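# Three arms carry a ball on a roped ring across

## Task

Three arms must transfer the ball from the stand it starts on to the second stand, which sits in the gap between the benches where no gripper can reach. The ball rests on a ring that lies on the first stand's collar. Ropes link that ring to a metal block on each arm's own bench, so the arms move ring and ball by handling the blocks and ropes. The ring has to finish lying flat on the second stand's collar with the ball still on it. Tipping or yanking the ring makes the ball roll off. At no moment, including while the ring hangs on the ropes, may the ball or the ring dip more than slightly below the collar of whichever stand is lower; that is a failure. All positions are in the scene frame. Base mountings (metres; heading in degrees counter-clockwise from +x): arm1 at x=-0.16 y=+1.39 z=+0.99 heading -89; arm2 at x=-1.50 y=-0.34 z=+0.99 heading +23; arm3 at x=+1.44 y=-0.26 z=+0.97 heading +172. To finish, every gripper must release and every arm must withdraw, and the result only counts if ball and ring stay in place without any robot holding them.

## Robot and tools

Setup: three identical i2rt Big YAM arms, named arm1, arm2 and arm3. Each has six revolute joints, a two-finger gripper and a wrist camera. With joints 1 and 6 at zero and the hand level and forward, the wrist camera rides on top of the hand looking toward the fingertips. The hand can reach roughly 1.0 m out from the joint 1 axis. Two fixed room cameras, cam_low and cam_top, are also available.

Frame: one shared scene frame, origin on the floor, +z up. The 'hand' point is the midpoint between the fingertips; the hand's z axis runs along the fingers and its y axis is the direction the fingers open and close.

Joints (absolute targets, radians unless noted; the tolerance that counts as reached is in brackets):
- joint1_rad: -2.879 to 2.879 [0.045]. Rotates the whole arm about its base, positive counter-clockwise seen from above; at 0 the arm extends along its base heading.
- joint2_rad: 0 to 3.141 [0.14]. Shoulder. At 0 the upper arm lies roughly level pointing backward; increasing it lifts and then brings the arm forward.
- joint3_rad: 0 to 3.019 [0.09]. Elbow. 0 is folded flat against the upper arm; larger values open it.
- joint4_rad: -1.692 to 1.57 [0.055]. Hand pitch; positive tilts the fingers up.
- joint5_rad: -1.57 to 1.57 [0.03]. Sideways hand swing; positive goes to the arm's right.
- joint6_rad: -2.094 to 2.094 [0.035]. Hand roll; positive is clockwise viewed from behind the hand.
- gripper_m: 0 to 0.093 metres [0.003], the fingertip gap. Grip force tops out near 50 to 62 N per pad, lower on some units.

Tools:
- execute_actions: arguments 'actions' (a list holding exactly one action, or empty) and optional 'cameras'. An action is an object keyed by arm name; under each arm goes 'joints', an object mapping joint names above to absolute target values. Each arm gets its own separate object; you may name any subset of joints and arms. Example: {"arm1": {"joints": {"gripper_m": 0.05}}, "arm2": {"joints": {"joint1_rad": 0.3}}}. All commanded motions start at once and may finish at different times; joints run at different speeds, so the hand can sweep a wide curve between postures. Joints or arms you omit may keep pushing toward earlier targets without that appearing in joint_status. An unknown key or out-of-range number rejects the whole call and nothing moves. 'cameras' lists names from arm1_cam_wrist, arm2_cam_wrist, arm3_cam_wrist, cam_low, cam_top or "all"; omitted, null or ["all"] gives every camera, [] gives none. An empty action list just reports state and images.
- wait: 'seconds' from 0 to 10. Commands nothing; the scene keeps running and the result matches an empty execute_actions.
- zoom_image: 'camera' and 'region' [x0, y0, x1, y1] in pixels of that camera's latest full image, origin top-left, at most 504 by 504.
- finished_scene: 'scene' number (1 or 2). Irreversible; the result reports success and gives the next task. If a call reports a stop, later motion calls and finished_scene in the same reply are skipped.

Reading results: each call returns every arm's state plus images listed in the 'pictures' line order. joint_positions gives current joint values. joint_status tells how each commanded motion ended: reached; 'off_target' (stopped short, possibly still pushing); 'contact_stop' or 'time_out' (target dropped, holding where it stopped; but after time_out a joint may keep a target up to 0.375, 0.375, 0.113, 0.225, 0.075, 0.3 rad for joints 1 to 6 from where it is and keep pushing, and on_its_own will name it). 'joint command not followed' with a 'cause:' line means a self- and inter-arm collision check blocked that arm's joint targets; the gripper command still runs; those joints read 'not_followed' and the arm may retry them on later actions until valid targets are given or the path opens. on_its_own lists what the arm is doing without this call's command; 'held at' is the held target, not the actual position. To relieve a pushing joint, command its reported position. Tiny target changes may produce no motion, and loaded joints can sag. Joint torques are the full drive output in joint order, with per-arm offset, scale and noise; friction can fake or hide loads.

Cameras: calibration lines give intrinsics K, distortion D and T_world_to_cam (scene frame to camera, OpenCV convention). Room cameras may be off by up to about 2.3 degrees and 9 mm; wrist camera poses derive from joint readings and can be less accurate.

Cautions: arms do not stop on contact and can push hard; sustained pushing or holding heats motors. A MOTOR HOT line appears at 85 °C; at 100 °C the arm goes limp and falls (OVER-TEMPERATURE FAULT, keys read 'limit_stop_at_motor_heat'; resend targets afterward). Hard pressing between two arms fails the run; the collision check ignores fingers, gripper housings and wrist cameras and may react late. Never knock objects to the floor or out of the work area. Loose objects may occasionally get a brief nudge. Avoid drops, slips, slams and hard hits; keep the ring level and move it smoothly, keeping ball and ring above the lower collar. The robot holds its last command while you deliberate. Finish with grippers open and arms clear.

Each tool is called after "Call:" as name([rows], argument=value, ...), one row to a line, values as JSON.

## Session

I'll start by observing the scene.

Call:
execute_actions(actions=[])

Scene clock: 0.00 s.
Joint torques (N m, as the arm reports them, + toward a larger angle): no reading
Motor temperatures (°C, as the motors report them): arm1=[28 31 30 29 31 28] | arm2=[27 29 29 29 28 30] | arm3=[29 31 29 28 29 29]
arm1.joint_positions: joint1_rad=-0.464 joint2_rad=+0.275 joint3_rad=+1.521 joint4_rad=-1.505 joint5_rad=-0.255 joint6_rad=-0.479 gripper_m=+0.094
arm1.joint_status: not commanded
arm1.hand: x=-0.1244 y=+1.3484 z=+1.5862 quat_wxyz=(-0.283, -0.488, -0.616, +0.549) (m; scene frame)
arm2.joint_positions: joint1_rad=-0.724 joint2_rad=+0.541 joint3_rad=+1.324 joint4_rad=-1.562 joint5_rad=+0.125 joint6_rad=+0.349 gripper_m=+0.094
arm2.joint_status: not commanded
arm2.hand: x=-1.3369 y=-0.4178 z=+1.4741 quat_wxyz=(-0.385, -0.328, -0.862, +0.048) (m; scene frame)
arm3.joint_positions: joint1_rad=-0.437 joint2_rad=+0.618 joint3_rad=+1.442 joint4_rad=-1.256 joint5_rad=+0.092 joint6_rad=-0.515 gripper_m=+0.094
arm3.joint_status: not commanded
arm3.hand: x=+1.2594 y=-0.1160 z=+1.5588 quat_wxyz=(-0.312, +0.839, -0.051, -0.443) (m; scene frame)
pictures: arm1_cam_wrist, arm2_cam_wrist, arm3_cam_wrist, cam_low, cam_top
Images, in order (width x height): arm1_cam_wrist 672x504, arm2_cam_wrist 672x504, arm3_cam_wrist 672x504, cam_low 672x504, cam_top 672x504.

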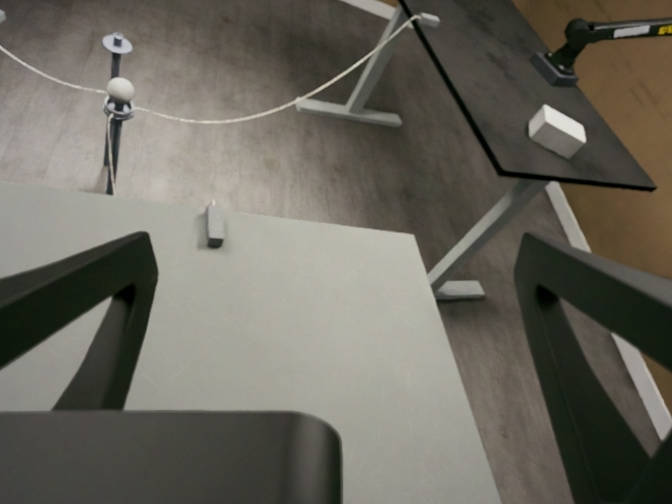

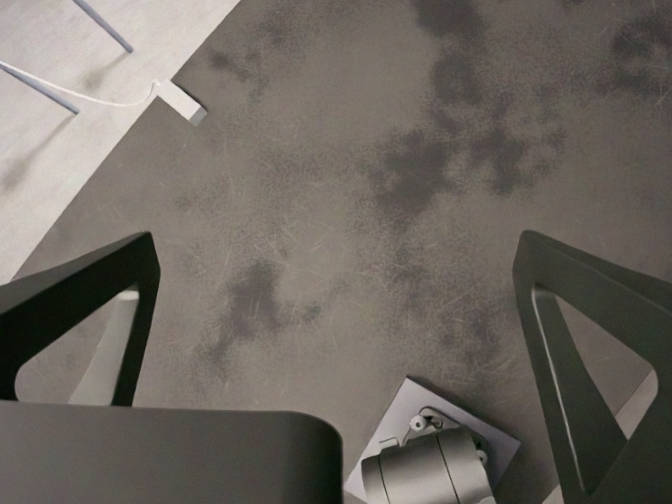

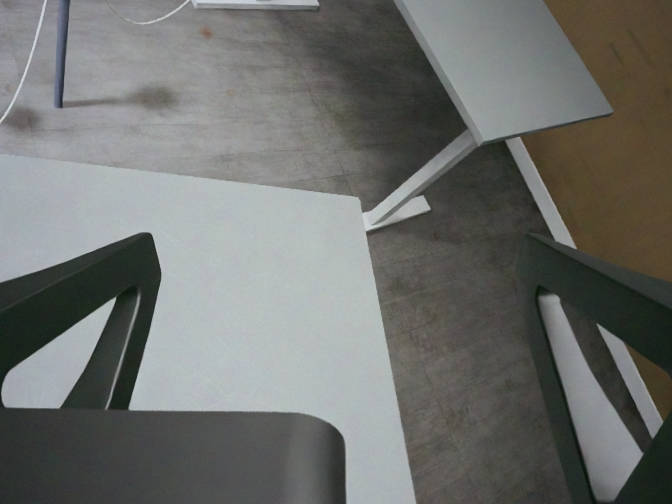

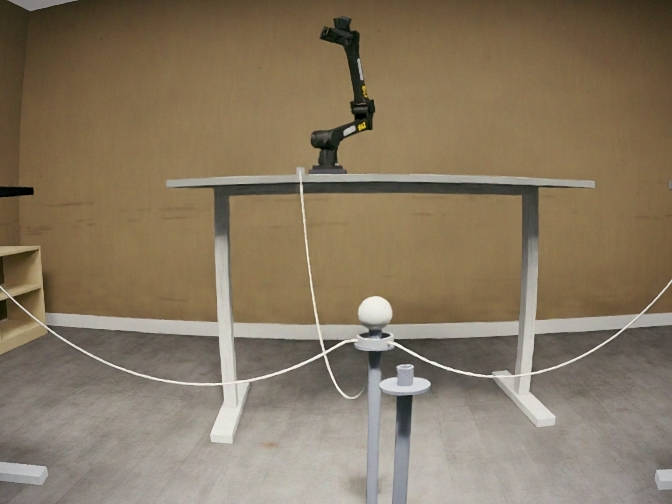

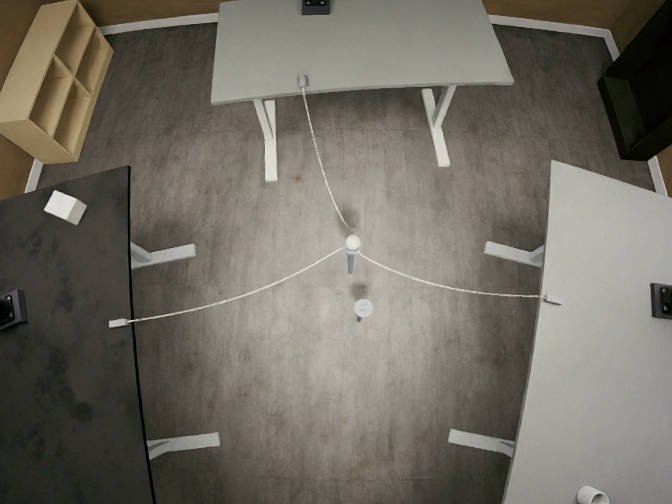

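Call:
zoom_image(camera="cam_low", region=[300, 270, 460, 420])

Call:
zoom_image(camera="cam_top", region=[300, 200, 420, 340])

Call:
zoom_image(camera="cam_top", region=[270, 50, 340, 110])

Call:
zoom_image(camera="cam_top", region=[90, 300, 160, 350])

Call:
zoom_image(camera="cam_top", region=[520, 275, 590, 325])

Region (300, 270, 460, 420) of cam_low's 672x504 image, scaled by 3.150, with more detail than that image has; it fills the top 472 rows of this view, and the rest is white.

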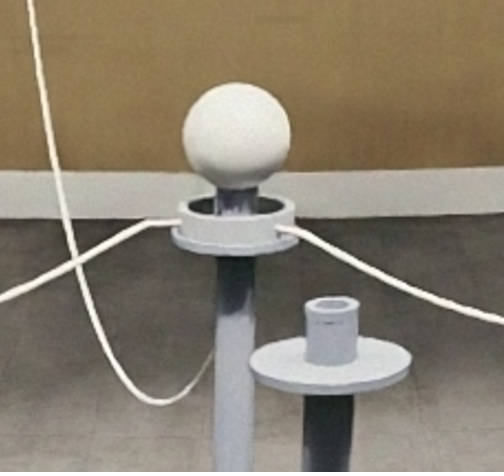

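Region (300, 200, 420, 340) of cam_top's 672x504 image, scaled by 3.600, with more detail than that image has; it fills the left 432 columns of this view, and the rest is white.

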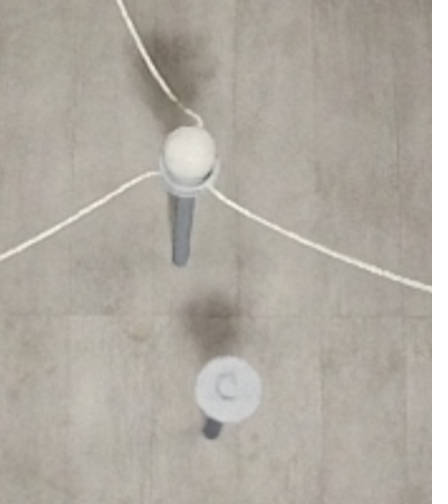

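Region (270, 50, 340, 110) of cam_top's 672x504 image, scaled by 7.200, with more detail than that image has; it fills the top 432 rows of this view, and the rest is white.

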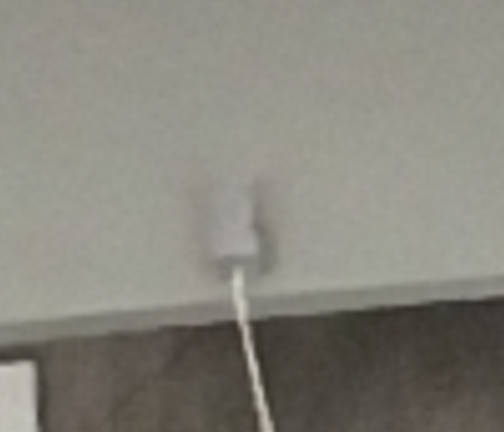

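Region (90, 300, 160, 350) of cam_top's 672x504 image, scaled by 7.200, with more detail than that image has; it fills the top 360 rows of this view, and the rest is white.

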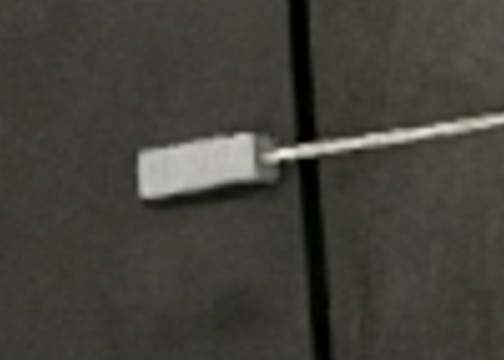

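Region (520, 275, 590, 325) of cam_top's 672x504 image, scaled by 7.200, with more detail than that image has; it fills the top 360 rows of this view, and the rest is white.

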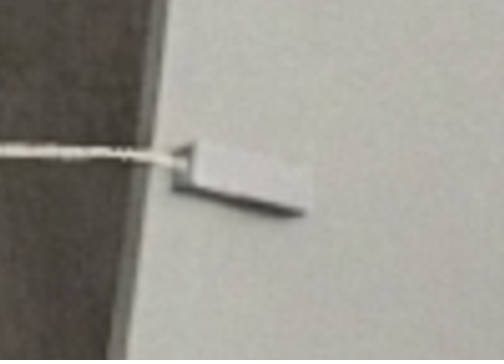

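Call:
execute_actions([
  {"arm1": {"joints": {"joint1_rad": -0.04, "joint2_rad": 1.6, "joint3_rad": 1.3, "joint4_rad": -0.5, "joint5_rad": 0.0, "joint6_rad": 0.0}}, "arm2": {"joints": {"joint1_rad": -0.42, "joint2_rad": 1.7, "joint3_rad": 1.4, "joint4_rad": -0.5, "joint5_rad": 0.0, "joint6_rad": 0.0}}, "arm3": {"joints": {"joint1_rad": 0.115, "joint2_rad": 1.5, "joint3_rad": 1.1, "joint4_rad": -0.4, "joint5_rad": 0.0, "joint6_rad": 0.0}}},
])

Scene clock: 121.77 s.
Joint torques (N m, as the arm reports them, + toward a larger angle): arm1=[  0.3  -16.82  12.05   2.39   0.03   0.14] | arm2=[  0.84 -17.85  11.09   1.79  -0.11  -0.01] | arm3=[ -0.33 -14.41   9.11   2.64  -0.13   0.04]
Motor temperatures (°C, as the motors report them): arm1=[28 32 33 29 31 28] | arm2=[27 29 34 29 28 30] | arm3=[29 31 35 28 29 29]
arm1.joint_positions: joint1_rad=-0.043 joint2_rad=+1.613 joint3_rad=+1.282 joint4_rad=-0.521 joint5_rad=-0.003 joint6_rad=-0.013 gripper_m=+0.094
arm1.joint_status: all done
arm1.hand: x=-0.1760 y=+0.7624 z=+1.1894 quat_wxyz=(-0.242, -0.665, -0.656, +0.261) (m; scene frame)
arm2.joint_positions: joint1_rad=-0.423 joint2_rad=+1.700 joint3_rad=+1.384 joint4_rad=-0.515 joint5_rad=+0.002 joint6_rad=+0.011 gripper_m=+0.094
arm2.joint_status: all done
arm2.hand: x=-0.8310 y=-0.3528 z=+1.1899 quat_wxyz=(-0.361, -0.016, -0.932, -0.002) (m; scene frame)
arm3.joint_positions: joint1_rad=+0.123 joint2_rad=+1.494 joint3_rad=+1.084 joint4_rad=-0.425 joint5_rad=+0.000 joint6_rad=-0.008 gripper_m=+0.094
arm3.joint_status: all done
arm3.hand: x=+0.8695 y=-0.2485 z=+1.1567 quat_wxyz=(-0.004, +0.932, -0.003, -0.362) (m; scene frame)
pictures: arm1_cam_wrist, arm2_cam_wrist, arm3_cam_wrist, cam_low, cam_top
camera_calibration (this result's frames):
arm1_cam_wrist: T_world_to_cam=[[-0.99911, 0.0285285, 0.0310789, -0.235253], [0.0246679, 0.992682, -0.118209, -0.608991], [-0.0342238, -0.117338, -0.992502, 1.38412], [0, 0, 0, 1]] pos_world=[-0.172651, 0.773655, 1.30906]
arm2_cam_wrist: T_world_to_cam=[[-0.0451105, -0.998894, -0.0132433, -0.37877], [-0.994305, 0.0461766, -0.0960502, -0.697136], [0.0965555, 0.00883502, -0.995288, 1.38998], [0, 0, 0, 1]] pos_world=[-0.844463, -0.35844, 1.31146]
arm3_cam_wrist: T_world_to_cam=[[0.0166785, 0.999465, 0.028117, 0.197703], [0.991148, -0.0128222, -0.132144, -0.704016], [-0.131713, 0.030072, -0.990832, 1.39589], [0, 0, 0, 1]] pos_world=[0.878344, -0.248602, 1.2845]
Images, in order (width x height): arm1_cam_wrist 672x504, arm2_cam_wrist 672x504, arm3_cam_wrist 672x504, cam_low 672x504, cam_top 672x504.

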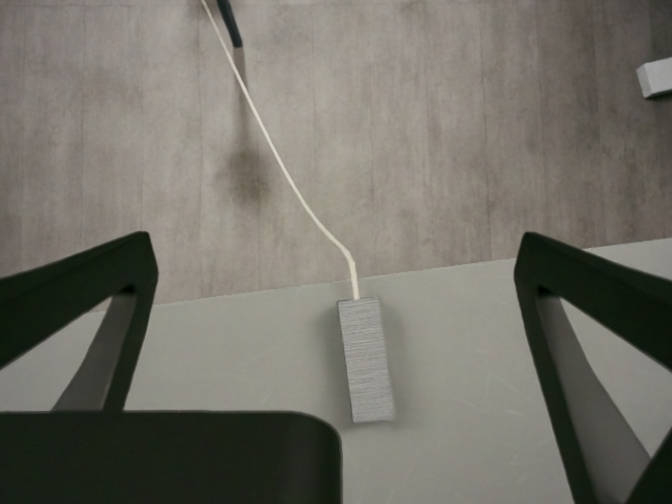

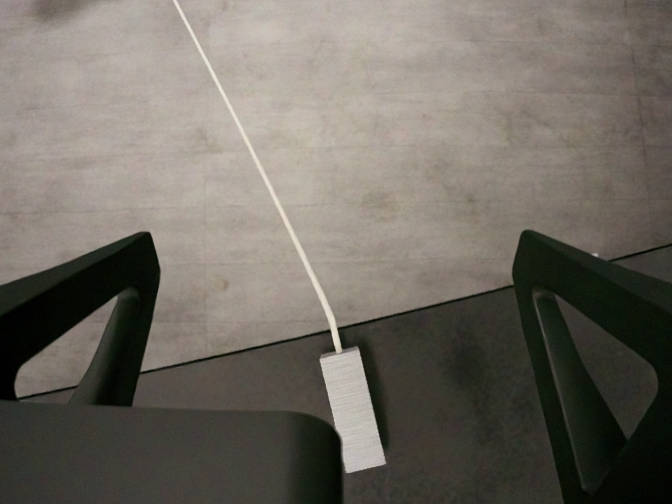

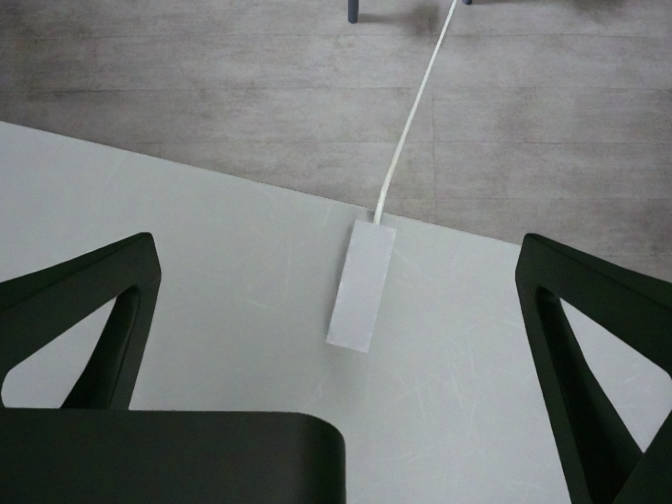

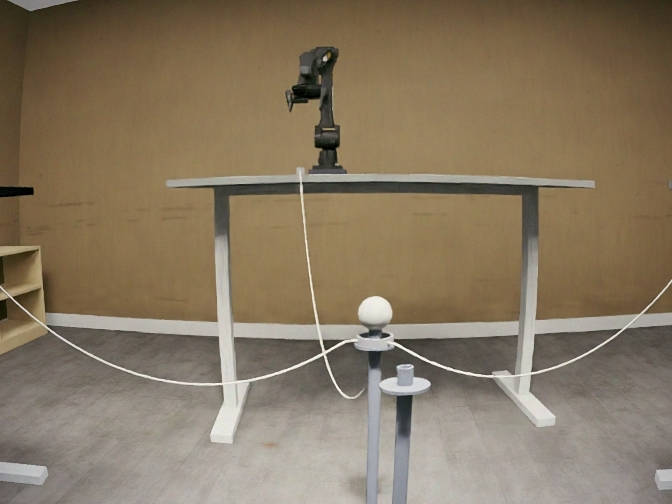

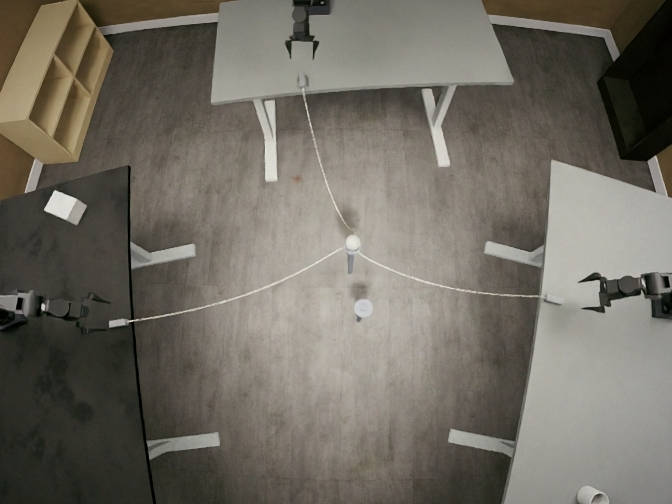

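Call:
zoom_image(camera="cam_low", region=[260, 40, 400, 200])

Call:
execute_actions(actions=[], cameras=["cam_low", "cam_top"])

Region (260, 40, 400, 200) of cam_low's 672x504 image, scaled by 3.150, with more detail than that image has; it fills the left 441 columns of this view, and the rest is white.

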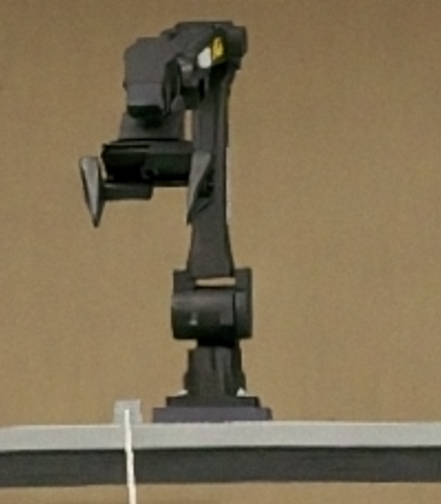

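Scene clock: 241.77 s.
Joint torques (N m, as the arm reports them, + toward a larger angle): arm1=[  0.36 -17.06  12.08   2.4    0.03   0.15] | arm2=[  0.76 -17.88  11.15   1.9   -0.17  -0.02] | arm3=[ -0.34 -13.75   9.02   2.77  -0.1    0.11]
Motor temperatures (°C, as the motors report them): arm1=[28 34 39 29 31 28] | arm2=[27 34 37 30 28 30] | arm3=[29 32 38 28 29 29]
arm1.joint_positions: joint1_rad=-0.043 joint2_rad=+1.613 joint3_rad=+1.282 joint4_rad=-0.521 joint5_rad=-0.003 joint6_rad=-0.013 gripper_m=+0.094
arm1.joint_status: all done
arm1.hand: x=-0.1760 y=+0.7624 z=+1.1894 quat_wxyz=(-0.242, -0.665, -0.656, +0.261) (m; scene frame)
arm2.joint_positions: joint1_rad=-0.423 joint2_rad=+1.700 joint3_rad=+1.384 joint4_rad=-0.515 joint5_rad=+0.002 joint6_rad=+0.011 gripper_m=+0.094
arm2.joint_status: all done
arm2.hand: x=-0.8310 y=-0.3528 z=+1.1899 quat_wxyz=(-0.361, -0.016, -0.932, -0.002) (m; scene frame)
arm3.joint_positions: joint1_rad=+0.123 joint2_rad=+1.494 joint3_rad=+1.084 joint4_rad=-0.425 joint5_rad=+0.000 joint6_rad=-0.008 gripper_m=+0.094
arm3.joint_status: all done
arm3.hand: x=+0.8695 y=-0.2485 z=+1.1567 quat_wxyz=(-0.004, +0.932, -0.003, -0.362) (m; scene frame)
pictures: cam_low, cam_top
Images, in order (width x height): cam_low 672x504, cam_top 672x504.

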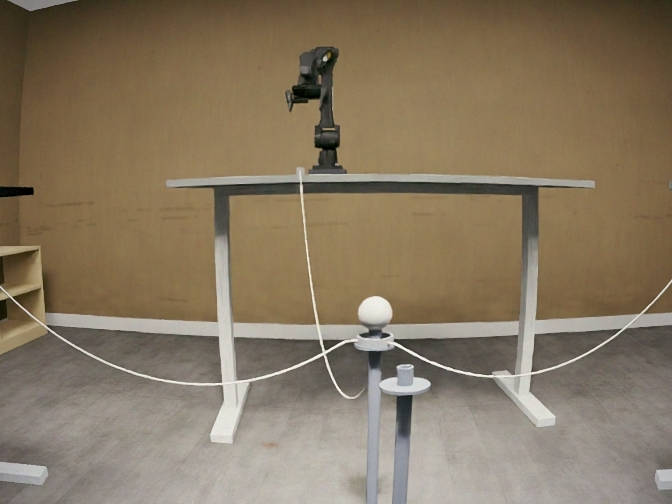

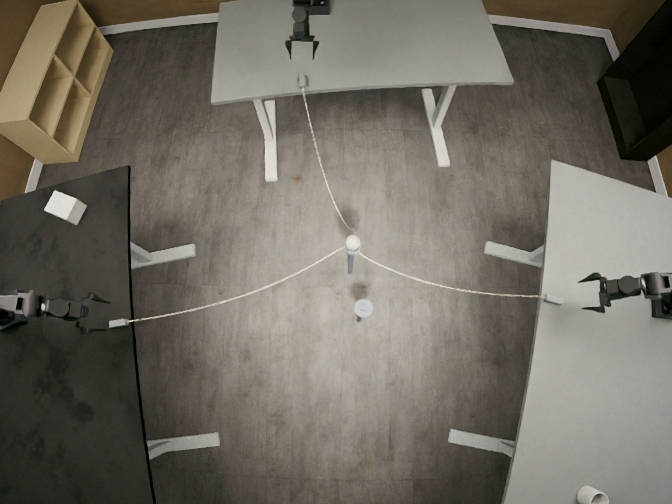

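Call:
zoom_image(camera="cam_top", region=[60, 280, 144, 350])

Call:
zoom_image(camera="cam_top", region=[540, 260, 624, 330])

Call:
zoom_image(camera="cam_top", region=[260, 20, 344, 100])

Region (60, 280, 144, 350) of cam_top's 672x504 image, scaled by 6.000, with more detail than that image has.

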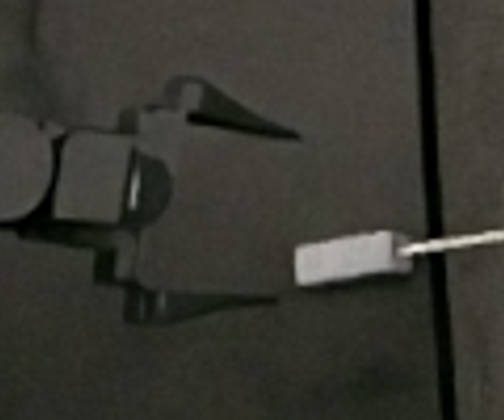

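Region (540, 260, 624, 330) of cam_top's 672x504 image, scaled by 6.000, with more detail than that image has.

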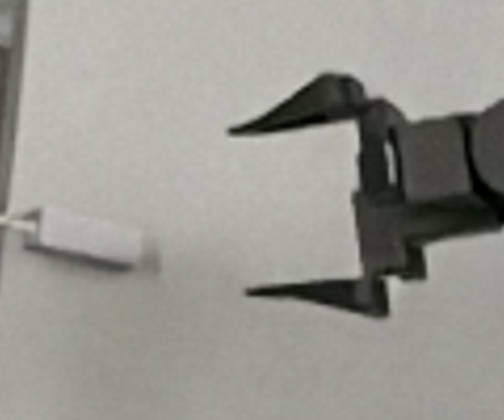

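Region (260, 20, 344, 100) of cam_top's 672x504 image, scaled by 6.000, with more detail than that image has; it fills the top 480 rows of this view, and the rest is white.

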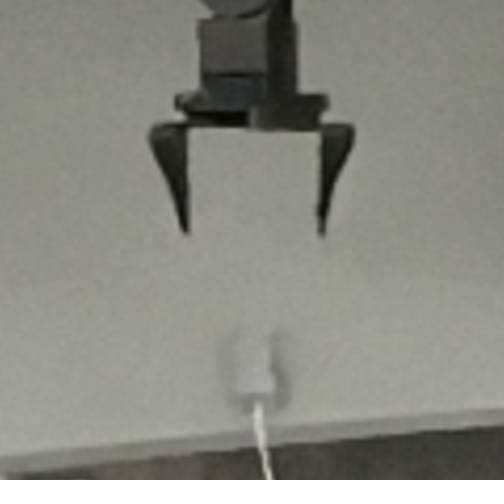

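Call:
execute_actions([
  {"arm1": {"joints": {"joint1_rad": -0.124, "joint2_rad": 1.715, "joint3_rad": 1.02, "joint4_rad": -0.095, "joint5_rad": -0.137, "joint6_rad": -0.152}}, "arm2": {"joints": {"joint1_rad": -0.48, "joint2_rad": 1.735, "joint3_rad": 1.035, "joint4_rad": -0.105, "joint5_rad": -0.163, "joint6_rad": -0.182}}, "arm3": {"joints": {"joint1_rad": 0.118, "joint2_rad": 1.726, "joint3_rad": 1.02, "joint4_rad": -0.095, "joint5_rad": 0.145, "joint6_rad": 0.161}}},
])

Scene clock: 305.17 s.
Joint torques (N m, as the arm reports them, + toward a larger angle): arm1=[  0.78 -17.22  10.97   2.41  -0.24  -0.11] | arm2=[  0.77 -16.38   8.81   1.89  -0.28  -0.04] | arm3=[ -0.05 -18.82   7.29   2.53   0.05   0.06]
Motor temperatures (°C, as the motors report them): arm1=[28 35 41 29 31 28] | arm2=[27 35 38 30 28 30] | arm3=[29 33 38 28 29 29]
arm1.joint_positions: joint1_rad=-0.132 joint2_rad=+1.737 joint3_rad=+0.989 joint4_rad=-0.117 joint5_rad=-0.134 joint6_rad=-0.138 gripper_m=+0.094
arm1.joint_status: all done
arm1.hand: x=-0.2069 y=+0.8013 z=+1.0395 quat_wxyz=(-0.258, -0.637, -0.684, +0.242) (m; scene frame)
arm2.joint_positions: joint1_rad=-0.484 joint2_rad=+1.734 joint3_rad=+1.028 joint4_rad=-0.121 joint5_rad=-0.161 joint6_rad=-0.171 gripper_m=+0.094
arm2.joint_status: all done
arm2.hand: x=-0.8914 y=-0.3597 z=+1.0592 quat_wxyz=(-0.369, +0.069, -0.926, -0.033) (m; scene frame)
arm3.joint_positions: joint1_rad=+0.123 joint2_rad=+1.752 joint3_rad=+1.007 joint4_rad=-0.120 joint5_rad=+0.142 joint6_rad=+0.153 gripper_m=+0.094
arm3.joint_status: all done
arm3.hand: x=+0.8489 y=-0.2239 z=+1.0242 quat_wxyz=(-0.042, +0.930, -0.103, -0.351) (m; scene frame)
pictures: arm1_cam_wrist, arm2_cam_wrist, arm3_cam_wrist, cam_low, cam_top
camera_calibration (this result's frames):
arm1_cam_wrist: T_world_to_cam=[[-0.997965, -0.0621334, 0.0142956, -0.172247], [-0.0633603, 0.991474, -0.113864, -0.686328], [-0.00709896, -0.114538, -0.993394, 1.2432], [0, 0, 0, 1]] pos_world=[-0.206557, 0.812167, 1.1593]
arm2_cam_wrist: T_world_to_cam=[[0.136414, -0.990614, -0.00861729, -0.230244], [-0.984029, -0.134492, -0.116612, -0.803478], [0.114358, 0.0243871, -0.99314, 1.28502], [0, 0, 0, 1]] pos_world=[-0.906191, -0.367483, 1.18053]
arm3_cam_wrist: T_world_to_cam=[[0.228458, 0.973105, 0.0295688, -0.00995047], [0.967948, -0.223783, -0.114004, -0.746871], [-0.104321, 0.0546662, -0.99304, 1.24564], [0, 0, 0, 1]] pos_world=[0.855152, -0.225548, 1.15211]
Images, in order (width x height): arm1_cam_wrist 672x504, arm2_cam_wrist 672x504, arm3_cam_wrist 672x504, cam_low 672x504, cam_top 672x504.

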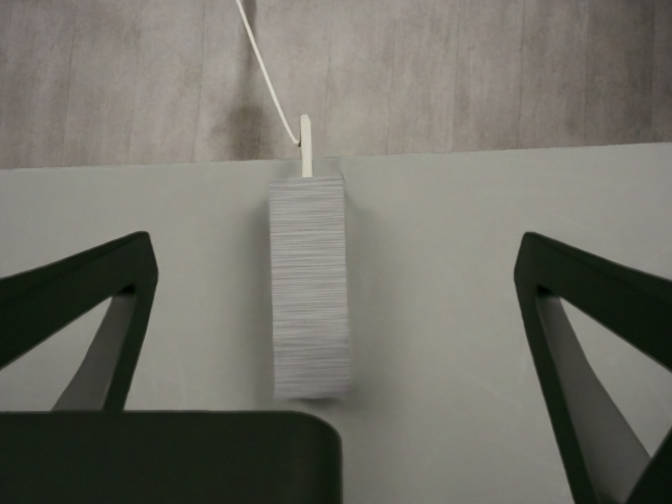

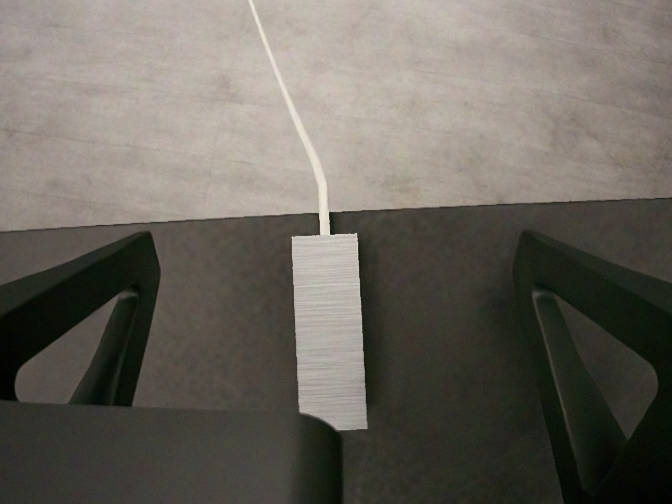

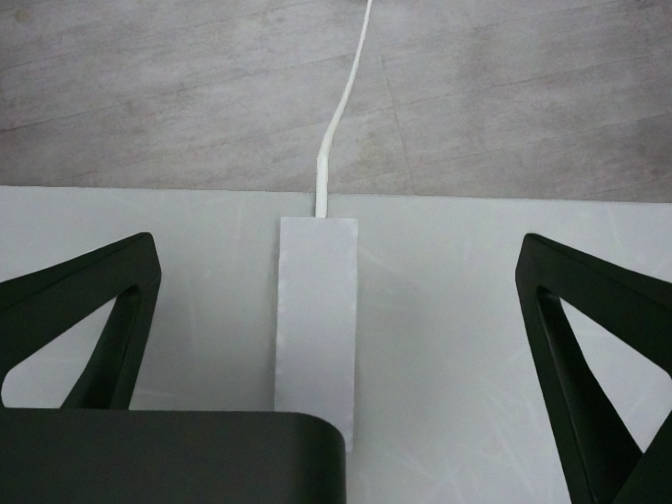

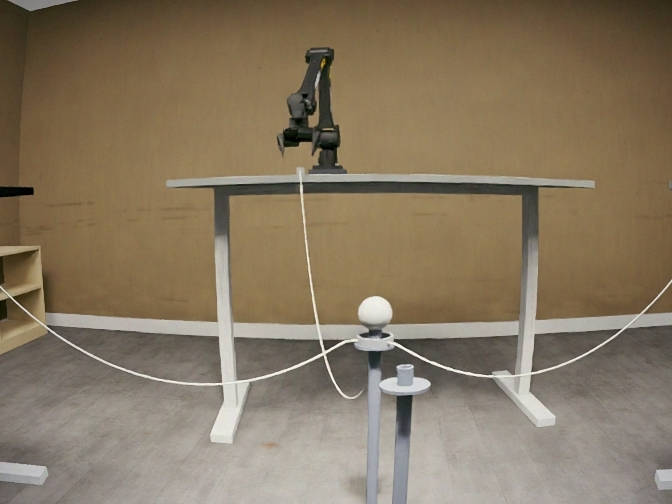

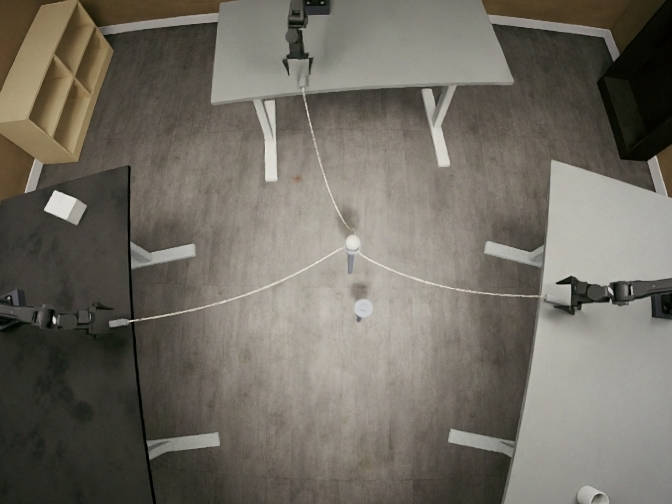

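Call:
zoom_image(camera="cam_low", region=[265, 120, 345, 190])

Region (265, 120, 345, 190) of cam_low's 672x504 image, scaled by 6.300, with more detail than that image has; it fills the top 441 rows of this view, and the rest is white.

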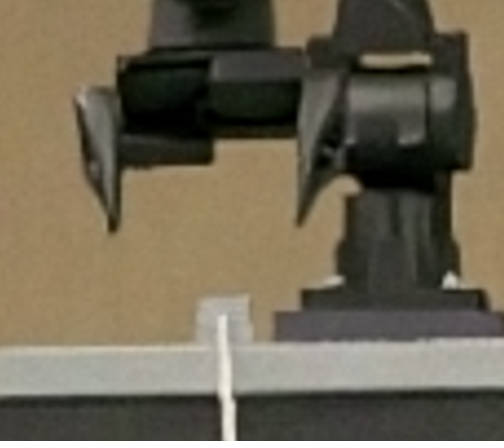

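Call:
execute_actions([
  {"arm1": {"joints": {"joint1_rad": -0.112, "joint2_rad": 1.80, "joint3_rad": 0.965, "joint4_rad": 0.052}}, "arm2": {"joints": {"joint1_rad": -0.48, "joint2_rad": 1.81, "joint3_rad": 0.952, "joint4_rad": 0.043}}, "arm3": {"joints": {"joint1_rad": 0.135, "joint2_rad": 1.77, "joint3_rad": 0.93, "joint4_rad": 0.048}}},
], cameras=["arm1_cam_wrist", "arm2_cam_wrist", "arm3_cam_wrist", "cam_low"])

Scene clock: 418.00 s.
Joint torques (N m, as the arm reports them, + toward a larger angle): arm1=[  0.75 -15.91   8.4    2.53  -0.23  -0.1 ] | arm2=[  0.8  -15.77   7.47   1.8   -0.29  -0.04] | arm3=[  1.56 -15.84   6.36   2.81   0.01   0.11]
Motor temperatures (°C, as the motors report them): arm1=[28 36 41 30 31 28] | arm2=[27 36 37 30 28 30] | arm3=[29 34 38 28 29 29]
arm1.joint_positions: joint1_rad=-0.118 joint2_rad=+1.801 joint3_rad=+0.956 joint4_rad=+0.029 joint5_rad=-0.134 joint6_rad=-0.138 gripper_m=+0.094
arm1.joint_status: all done
arm1.hand: x=-0.1997 y=+0.7951 z=+1.0125 quat_wxyz=(-0.273, -0.625, -0.684, +0.259) (m; scene frame)
arm2.joint_positions: joint1_rad=-0.484 joint2_rad=+1.808 joint3_rad=+0.949 joint4_rad=+0.028 joint5_rad=-0.161 joint6_rad=-0.171 gripper_m=+0.094
arm2.joint_status: all done
arm2.hand: x=-0.9066 y=-0.3580 z=+1.0065 quat_wxyz=(-0.367, +0.069, -0.927, -0.033) (m; scene frame)
arm3.joint_positions: joint1_rad=+0.123 joint2_rad=+1.764 joint3_rad=+0.926 joint4_rad=+0.023 joint5_rad=+0.142 joint6_rad=+0.153 gripper_m=+0.094
arm3.joint_status: all done
arm3.hand: x=+0.8608 y=-0.2243 z=+1.0052 quat_wxyz=(-0.040, +0.921, -0.104, -0.374) (m; scene frame)
pictures: arm1_cam_wrist, arm2_cam_wrist, arm3_cam_wrist, cam_low
camera_calibration (this result's frames):
arm1_cam_wrist: T_world_to_cam=[[-0.996828, -0.0760798, 0.0233838, -0.162947], [-0.0788687, 0.9837, -0.161599, -0.631422], [-0.0107082, -0.162931, -0.986579, 1.24652], [0, 0, 0, 1]] pos_world=[-0.198881, 0.811829, 1.13157]
arm2_cam_wrist: T_world_to_cam=[[0.13669, -0.990571, -0.00926581, -0.225972], [-0.984461, -0.134794, -0.112549, -0.828961], [0.110239, 0.0245062, -0.993603, 1.23121], [0, 0, 0, 1]] pos_world=[-0.920918, -0.365752, 1.12794]
arm3_cam_wrist: T_world_to_cam=[[0.229589, 0.973107, 0.0187494, -0.00179928], [0.961171, -0.223659, -0.161638, -0.706898], [-0.153098, 0.0551317, -0.986672, 1.26375], [0, 0, 0, 1]] pos_world=[0.873341, -0.226026, 1.13268]
Images, in order (width x height): arm1_cam_wrist 672x504, arm2_cam_wrist 672x504, arm3_cam_wrist 672x504, cam_low 672x504.

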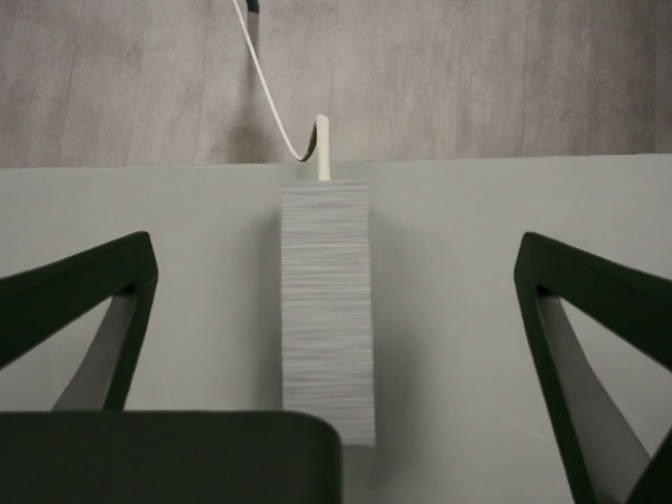

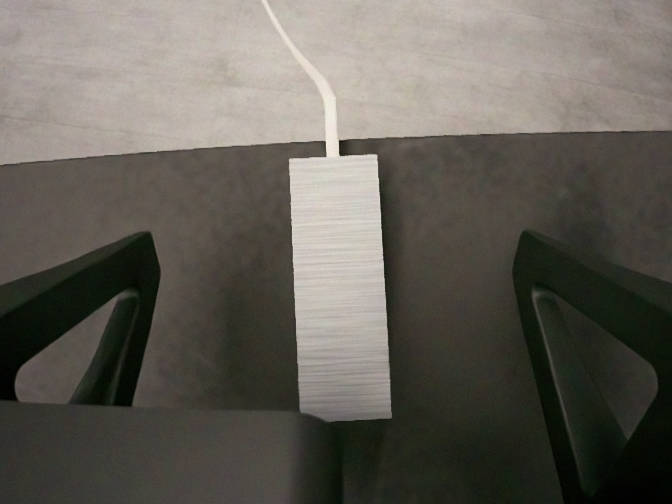

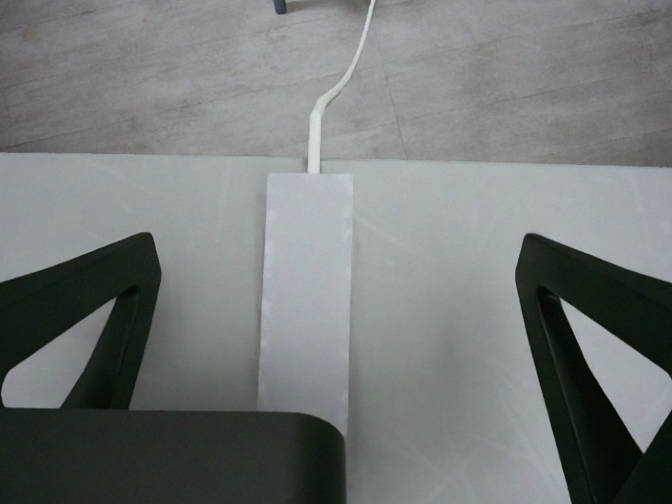

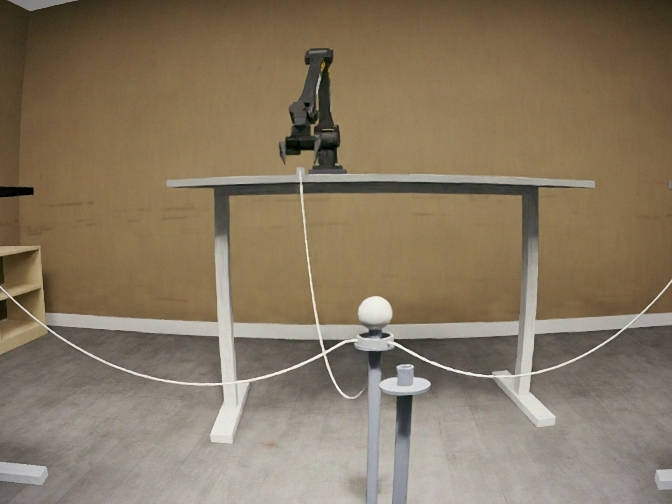

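Call:
zoom_image(camera="cam_low", region=[270, 135, 330, 185])

Region (270, 135, 330, 185) of cam_low's 672x504 image, scaled by 8.400, with more detail than that image has.

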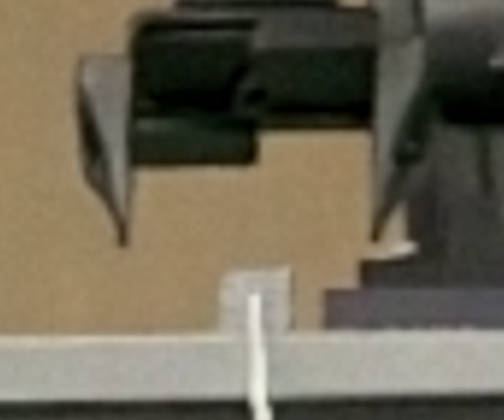

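Call:
execute_actions([
  {"arm1": {"joints": {"joint2_rad": 1.84, "joint3_rad": 0.95}}, "arm2": {"joints": {"joint2_rad": 1.856}}, "arm3": {"joints": {"joint1_rad": 0.15, "joint2_rad": 1.81, "joint3_rad": 0.918}}},
], cameras=["arm1_cam_wrist", "arm2_cam_wrist", "arm3_cam_wrist", "cam_low"])

Scene clock: 444.03 s.
Joint torques (N m, as the arm reports them, + toward a larger angle): arm1=[  0.69 -15.04   7.76   2.39  -0.24  -0.11] | arm2=[  0.99 -15.43   7.33   1.71  -0.3   -0.01] | arm3=[  0.74 -16.38   5.9    2.73   0.03   0.08]
Motor temperatures (°C, as the motors report them): arm1=[28 36 40 30 32 28] | arm2=[27 36 36 30 28 30] | arm3=[29 34 37 28 30 29]
arm1.joint_positions: joint1_rad=-0.118 joint2_rad=+1.834 joint3_rad=+0.944 joint4_rad=+0.032 joint5_rad=-0.134 joint6_rad=-0.138 gripper_m=+0.094
arm1.joint_status: all done
arm1.hand: x=-0.1990 y=+0.8042 z=+0.9889 quat_wxyz=(-0.261, -0.632, -0.688, +0.243) (m; scene frame)
arm2.joint_positions: joint1_rad=-0.484 joint2_rad=+1.840 joint3_rad=+0.949 joint4_rad=+0.030 joint5_rad=-0.161 joint6_rad=-0.171 gripper_m=+0.094
arm2.joint_status: all done
arm2.hand: x=-0.9103 y=-0.3575 z=+0.9889 quat_wxyz=(-0.354, +0.068, -0.932, -0.035) (m; scene frame)
arm3.joint_positions: joint1_rad=+0.142 joint2_rad=+1.805 joint3_rad=+0.917 joint4_rad=+0.025 joint5_rad=+0.143 joint6_rad=+0.153 gripper_m=+0.094
arm3.joint_status: all done
arm3.hand: x=+0.8686 y=-0.2355 z=+0.9793 quat_wxyz=(-0.039, +0.930, -0.094, -0.353) (m; scene frame)
pictures: arm1_cam_wrist, arm2_cam_wrist, arm3_cam_wrist, cam_low
camera_calibration (this result's frames):
arm1_cam_wrist: T_world_to_cam=[[-0.996959, -0.0763545, 0.0155521, -0.153087], [-0.0776731, 0.989725, -0.120045, -0.689824], [-0.00622628, -0.120888, -0.992647, 1.19786], [0, 0, 0, 1]] pos_world=[-0.198744, 0.815855, 1.10863]
arm2_cam_wrist: T_world_to_cam=[[0.136597, -0.990502, -0.015726, -0.218854], [-0.987332, -0.134831, -0.0836386, -0.865667], [0.0807238, 0.0269515, -0.996372, 1.19081], [0, 0, 0, 1]] pos_world=[-0.920933, -0.365588, 1.11065]
arm3_cam_wrist: T_world_to_cam=[[0.209949, 0.977267, 0.0294894, 0.0153088], [0.971764, -0.205255, -0.116385, -0.770347], [-0.107687, 0.0530917, -0.992766, 1.20605], [0, 0, 0, 1]] pos_world=[0.875257, -0.23711, 1.10722]
Images, in order (width x height): arm1_cam_wrist 672x504, arm2_cam_wrist 672x504, arm3_cam_wrist 672x504, cam_low 672x504.

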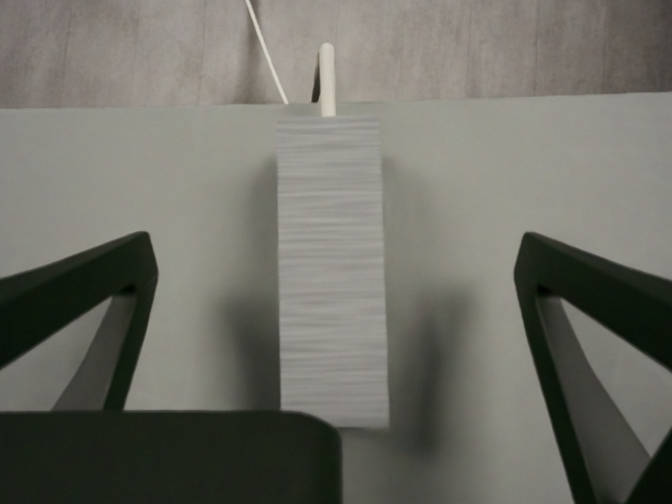

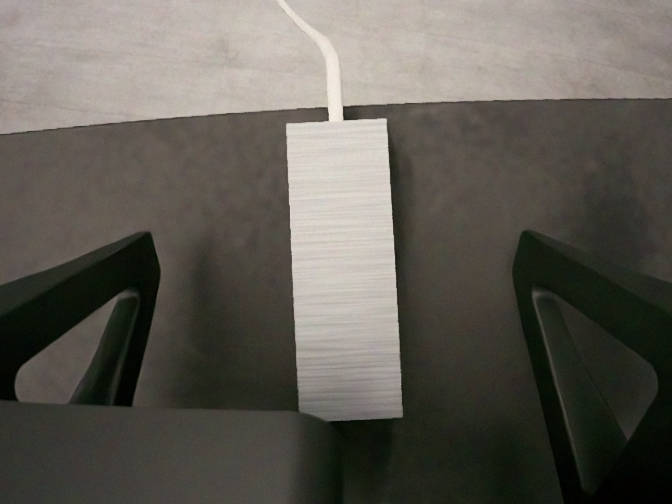

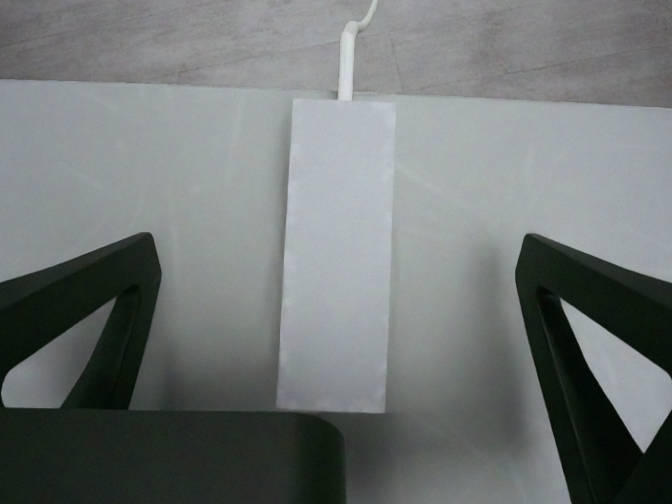

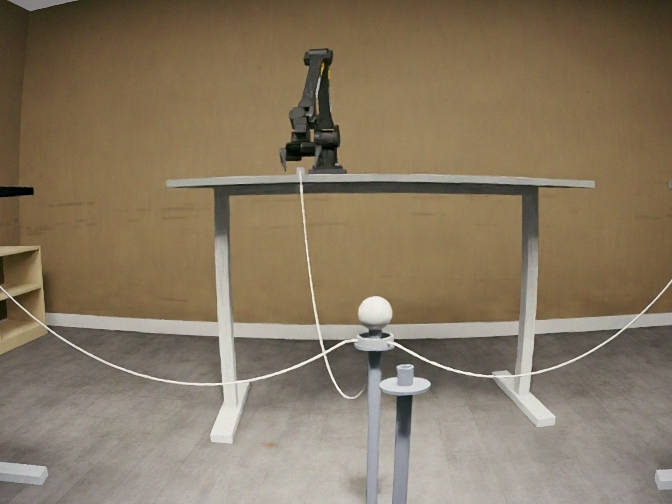

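Call:
execute_actions([
  {"arm1": {"joints": {"joint2_rad": 1.852}}, "arm2": {"joints": {"joint2_rad": 1.872}}, "arm3": {"joints": {"joint2_rad": 1.822}}},
], cameras=["arm1_cam_wrist", "arm2_cam_wrist", "arm3_cam_wrist", "cam_low"])

Scene clock: 452.80 s.
Joint torques (N m, as the arm reports them, + toward a larger angle): arm1=[  0.66 -14.78   7.79   2.36  -0.23  -0.1 ] | arm2=[  0.99 -14.16   7.09   1.8   -0.29  -0.01] | arm3=[  1.01 -15.42   5.95   2.63   0.05   0.04]
Motor temperatures (°C, as the motors report them): arm1=[28 36 40 30 32 28] | arm2=[27 36 36 30 28 30] | arm3=[29 34 37 28 30 29]
arm1.joint_positions: joint1_rad=-0.118 joint2_rad=+1.839 joint3_rad=+0.944 joint4_rad=+0.032 joint5_rad=-0.134 joint6_rad=-0.138 gripper_m=+0.094
arm1.joint_status: all done
arm1.hand: x=-0.1990 y=+0.8049 z=+0.9859 quat_wxyz=(-0.260, -0.632, -0.689, +0.241) (m; scene frame)
arm2.joint_positions: joint1_rad=-0.484 joint2_rad=+1.851 joint3_rad=+0.949 joint4_rad=+0.030 joint5_rad=-0.161 joint6_rad=-0.171 gripper_m=+0.094
arm2.joint_status: all done
arm2.hand: x=-0.9118 y=-0.3573 z=+0.9827 quat_wxyz=(-0.349, +0.068, -0.934, -0.036) (m; scene frame)
arm3.joint_positions: joint1_rad=+0.142 joint2_rad=+1.808 joint3_rad=+0.917 joint4_rad=+0.025 joint5_rad=+0.143 joint6_rad=+0.153 gripper_m=+0.094
arm3.joint_status: all done
arm3.hand: x=+0.8691 y=-0.2355 z=+0.9774 quat_wxyz=(-0.039, +0.931, -0.094, -0.351) (m; scene frame)
pictures: arm1_cam_wrist, arm2_cam_wrist, arm3_cam_wrist, cam_low
camera_calibration (this result's frames):
arm1_cam_wrist: T_world_to_cam=[[-0.996973, -0.0763655, 0.0145725, -0.151979], [-0.077537, 0.990354, -0.114834, -0.696488], [-0.00566255, -0.115616, -0.993278, 1.19144], [0, 0, 0, 1]] pos_world=[-0.198776, 0.815914, 1.10567]
arm2_cam_wrist: T_world_to_cam=[[0.136513, -0.990472, -0.0181267, -0.216269], [-0.988181, -0.134863, -0.07287, -0.879031], [0.0697311, 0.0278602, -0.997177, 1.1758], [0, 0, 0, 1]] pos_world=[-0.921108, -0.365516, 1.10451]
arm3_cam_wrist: T_world_to_cam=[[0.209844, 0.977267, 0.0302262, 0.0146435], [0.972158, -0.205251, -0.113052, -0.774593], [-0.104278, 0.053108, -0.993129, 1.2016], [0, 0, 0, 1]] pos_world=[0.875255, -0.237111, 1.10534]
Images, in order (width x height): arm1_cam_wrist 672x504, arm2_cam_wrist 672x504, arm3_cam_wrist 672x504, cam_low 672x504.

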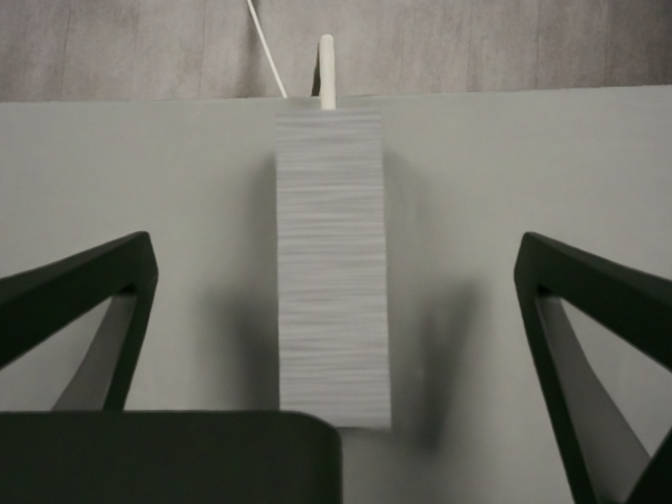

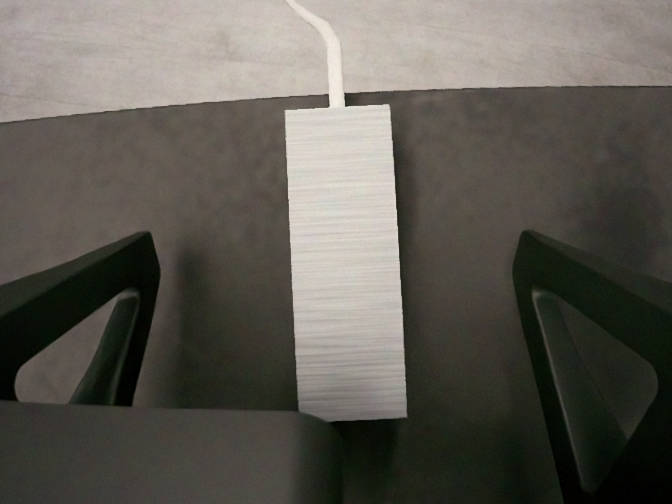

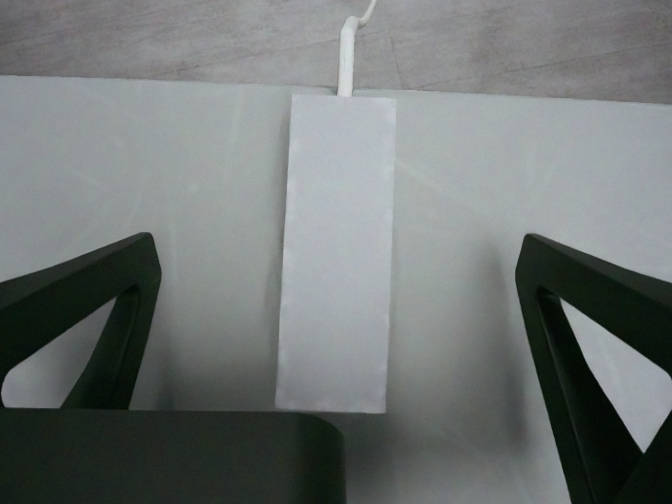

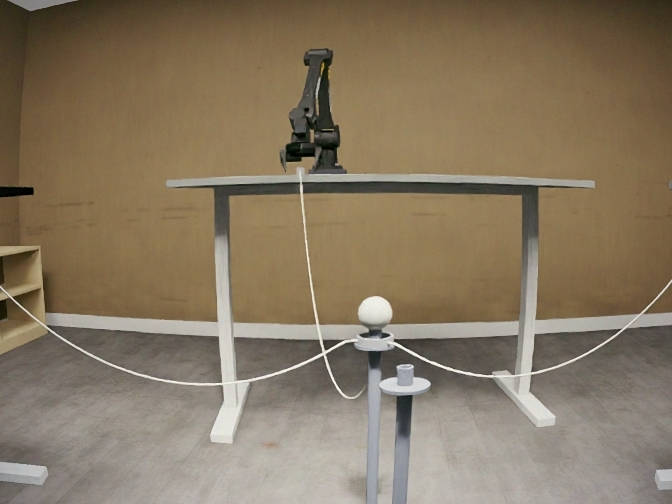

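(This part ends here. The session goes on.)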